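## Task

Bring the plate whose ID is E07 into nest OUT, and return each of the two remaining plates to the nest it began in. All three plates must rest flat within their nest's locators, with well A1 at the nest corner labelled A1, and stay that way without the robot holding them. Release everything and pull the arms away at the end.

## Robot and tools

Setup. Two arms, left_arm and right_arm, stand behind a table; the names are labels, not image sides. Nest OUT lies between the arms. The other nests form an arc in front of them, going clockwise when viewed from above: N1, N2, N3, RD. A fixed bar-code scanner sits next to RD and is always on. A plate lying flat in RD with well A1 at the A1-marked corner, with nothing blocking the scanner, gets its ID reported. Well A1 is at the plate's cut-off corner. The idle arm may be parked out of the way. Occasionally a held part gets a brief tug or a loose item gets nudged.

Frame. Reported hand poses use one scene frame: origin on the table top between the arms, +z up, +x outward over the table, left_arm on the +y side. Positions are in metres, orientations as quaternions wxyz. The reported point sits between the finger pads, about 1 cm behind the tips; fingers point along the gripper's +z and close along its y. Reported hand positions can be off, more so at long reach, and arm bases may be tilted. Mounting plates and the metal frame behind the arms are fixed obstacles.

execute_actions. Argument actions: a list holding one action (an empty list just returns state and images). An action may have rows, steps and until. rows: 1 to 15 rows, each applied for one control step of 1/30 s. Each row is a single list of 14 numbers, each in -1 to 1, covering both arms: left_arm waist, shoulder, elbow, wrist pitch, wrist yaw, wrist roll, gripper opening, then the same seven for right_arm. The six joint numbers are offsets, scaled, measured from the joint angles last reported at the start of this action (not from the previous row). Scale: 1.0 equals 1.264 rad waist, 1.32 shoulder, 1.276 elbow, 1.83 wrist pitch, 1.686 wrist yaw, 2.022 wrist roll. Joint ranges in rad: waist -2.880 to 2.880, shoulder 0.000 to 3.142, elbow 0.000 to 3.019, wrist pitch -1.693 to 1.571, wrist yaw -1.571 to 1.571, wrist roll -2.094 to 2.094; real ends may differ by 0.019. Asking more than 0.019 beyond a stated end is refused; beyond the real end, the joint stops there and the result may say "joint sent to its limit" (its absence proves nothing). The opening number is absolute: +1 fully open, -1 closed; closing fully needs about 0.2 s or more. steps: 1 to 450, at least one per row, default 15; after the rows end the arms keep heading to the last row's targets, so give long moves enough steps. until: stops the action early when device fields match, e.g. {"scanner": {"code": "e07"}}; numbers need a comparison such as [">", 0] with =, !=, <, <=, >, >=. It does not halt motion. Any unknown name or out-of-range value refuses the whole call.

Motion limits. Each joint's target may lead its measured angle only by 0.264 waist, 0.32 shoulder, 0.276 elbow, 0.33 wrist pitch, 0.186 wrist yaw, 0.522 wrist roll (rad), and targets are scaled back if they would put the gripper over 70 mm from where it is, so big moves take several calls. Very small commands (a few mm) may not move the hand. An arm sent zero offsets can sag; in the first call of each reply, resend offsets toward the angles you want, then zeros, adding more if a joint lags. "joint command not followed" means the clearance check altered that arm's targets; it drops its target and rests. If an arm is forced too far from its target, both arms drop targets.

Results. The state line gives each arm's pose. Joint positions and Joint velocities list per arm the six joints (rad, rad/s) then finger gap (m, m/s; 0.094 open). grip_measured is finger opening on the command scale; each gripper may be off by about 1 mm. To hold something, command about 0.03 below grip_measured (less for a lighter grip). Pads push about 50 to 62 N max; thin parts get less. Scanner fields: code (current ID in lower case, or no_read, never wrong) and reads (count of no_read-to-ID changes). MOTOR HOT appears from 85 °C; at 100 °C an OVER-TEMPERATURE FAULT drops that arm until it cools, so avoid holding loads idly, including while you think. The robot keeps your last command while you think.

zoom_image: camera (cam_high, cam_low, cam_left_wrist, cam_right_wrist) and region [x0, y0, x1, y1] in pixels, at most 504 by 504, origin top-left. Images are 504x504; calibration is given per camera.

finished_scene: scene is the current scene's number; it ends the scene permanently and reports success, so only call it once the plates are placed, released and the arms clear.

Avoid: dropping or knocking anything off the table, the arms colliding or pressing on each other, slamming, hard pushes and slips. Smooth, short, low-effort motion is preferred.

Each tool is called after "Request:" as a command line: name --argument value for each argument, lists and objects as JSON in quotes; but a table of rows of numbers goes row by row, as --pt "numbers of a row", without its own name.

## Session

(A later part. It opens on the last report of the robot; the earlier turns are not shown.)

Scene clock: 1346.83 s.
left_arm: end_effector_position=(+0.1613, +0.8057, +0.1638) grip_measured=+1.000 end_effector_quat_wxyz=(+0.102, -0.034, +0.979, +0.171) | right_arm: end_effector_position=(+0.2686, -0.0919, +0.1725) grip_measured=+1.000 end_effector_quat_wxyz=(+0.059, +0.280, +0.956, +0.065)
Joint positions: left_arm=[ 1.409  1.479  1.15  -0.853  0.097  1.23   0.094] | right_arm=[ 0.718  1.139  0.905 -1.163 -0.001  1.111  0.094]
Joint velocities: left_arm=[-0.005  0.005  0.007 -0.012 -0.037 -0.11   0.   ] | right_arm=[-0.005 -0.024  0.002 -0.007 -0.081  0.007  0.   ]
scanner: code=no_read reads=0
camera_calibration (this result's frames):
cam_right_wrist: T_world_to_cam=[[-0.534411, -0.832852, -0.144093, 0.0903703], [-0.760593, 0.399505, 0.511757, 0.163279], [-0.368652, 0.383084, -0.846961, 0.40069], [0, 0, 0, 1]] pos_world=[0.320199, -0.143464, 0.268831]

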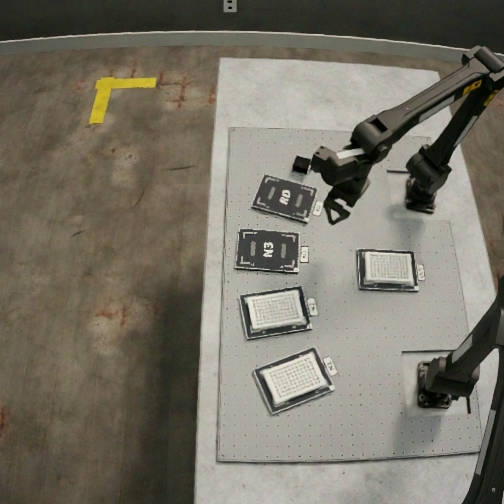

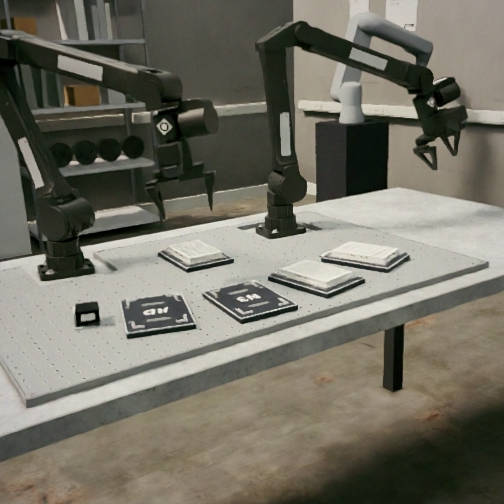

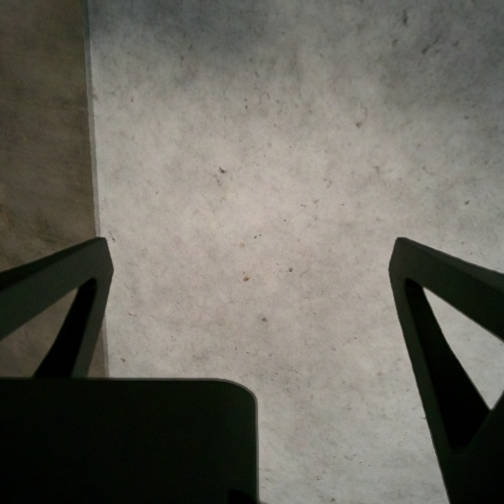

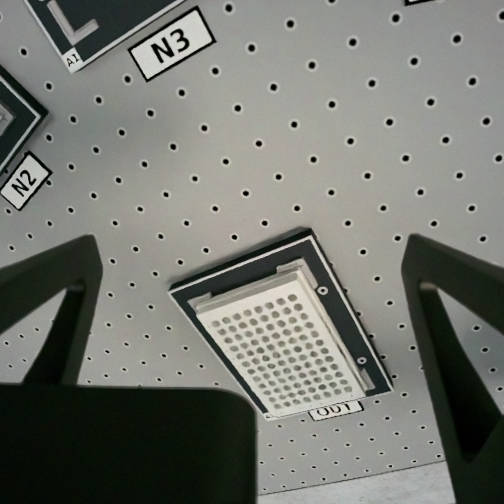

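Let me verify the placement from above and the other two plates before finishing.

Request:
zoom_image --camera "cam_high" --region '[340, 235, 440, 305]'

Request:
zoom_image --camera "cam_right_wrist" --region '[160, 220, 410, 430]'

Request:
zoom_image --camera "cam_high" --region '[220, 270, 360, 420]'

Region (340, 235, 440, 305) of cam_high's 504x504 image, scaled by 5.040, with more detail than that image has; it fills the top 353 rows of this view, and the rest is white.

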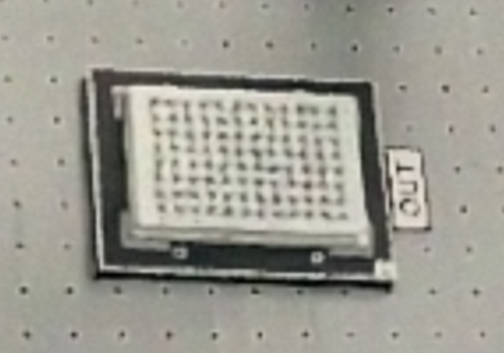

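Region (160, 220, 410, 430) of cam_right_wrist's 504x504 image, scaled by 2.016, with more detail than that image has; it fills the top 423 rows of this view, and the rest is white.

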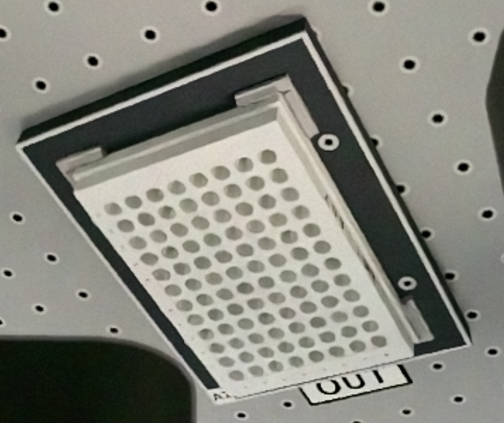

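Region (220, 270, 360, 420) of cam_high's 504x504 image, scaled by 3.360, with more detail than that image has; it fills the left 470 columns of this view, and the rest is white.

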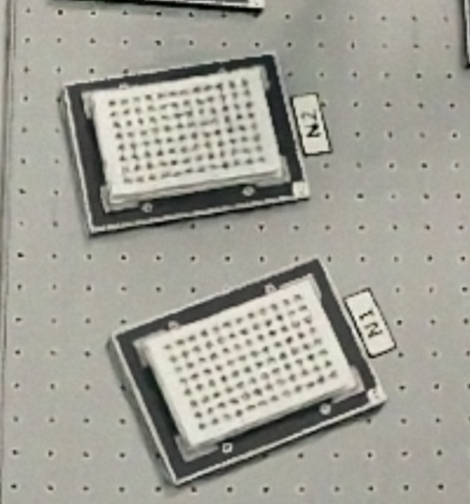

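Request:
zoom_image --camera "cam_right_wrist" --region '[315, 315, 365, 375]'

Region (315, 315, 365, 375) of cam_right_wrist's 504x504 image, scaled by 8.400, with more detail than that image has.

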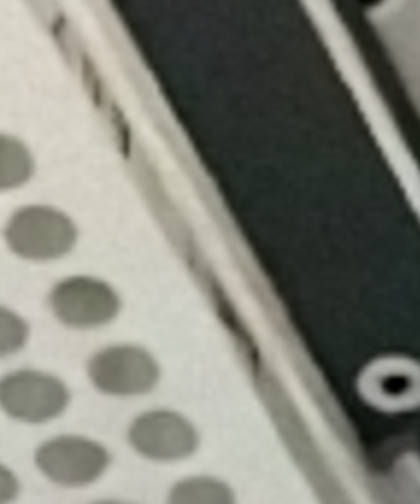

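Request:
zoom_image --camera "cam_high" --region '[235, 280, 320, 345]'

Request:
zoom_image --camera "cam_high" --region '[250, 345, 340, 418]'

Region (235, 280, 320, 345) of cam_high's 504x504 image, scaled by 5.929, with more detail than that image has; it fills the top 385 rows of this view, and the rest is white.

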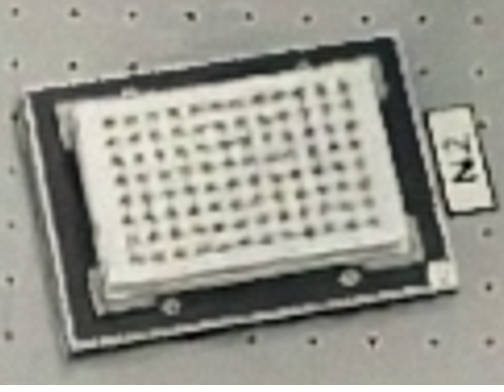

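Region (250, 345, 340, 418) of cam_high's 504x504 image, scaled by 5.600, with more detail than that image has; it fills the top 409 rows of this view, and the rest is white.

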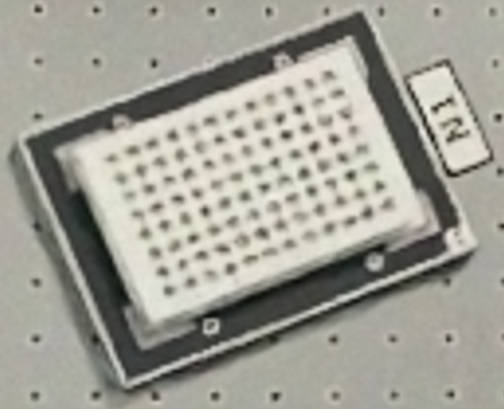

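Request:
finished_scene --scene 1

The scene is finished: the task was done.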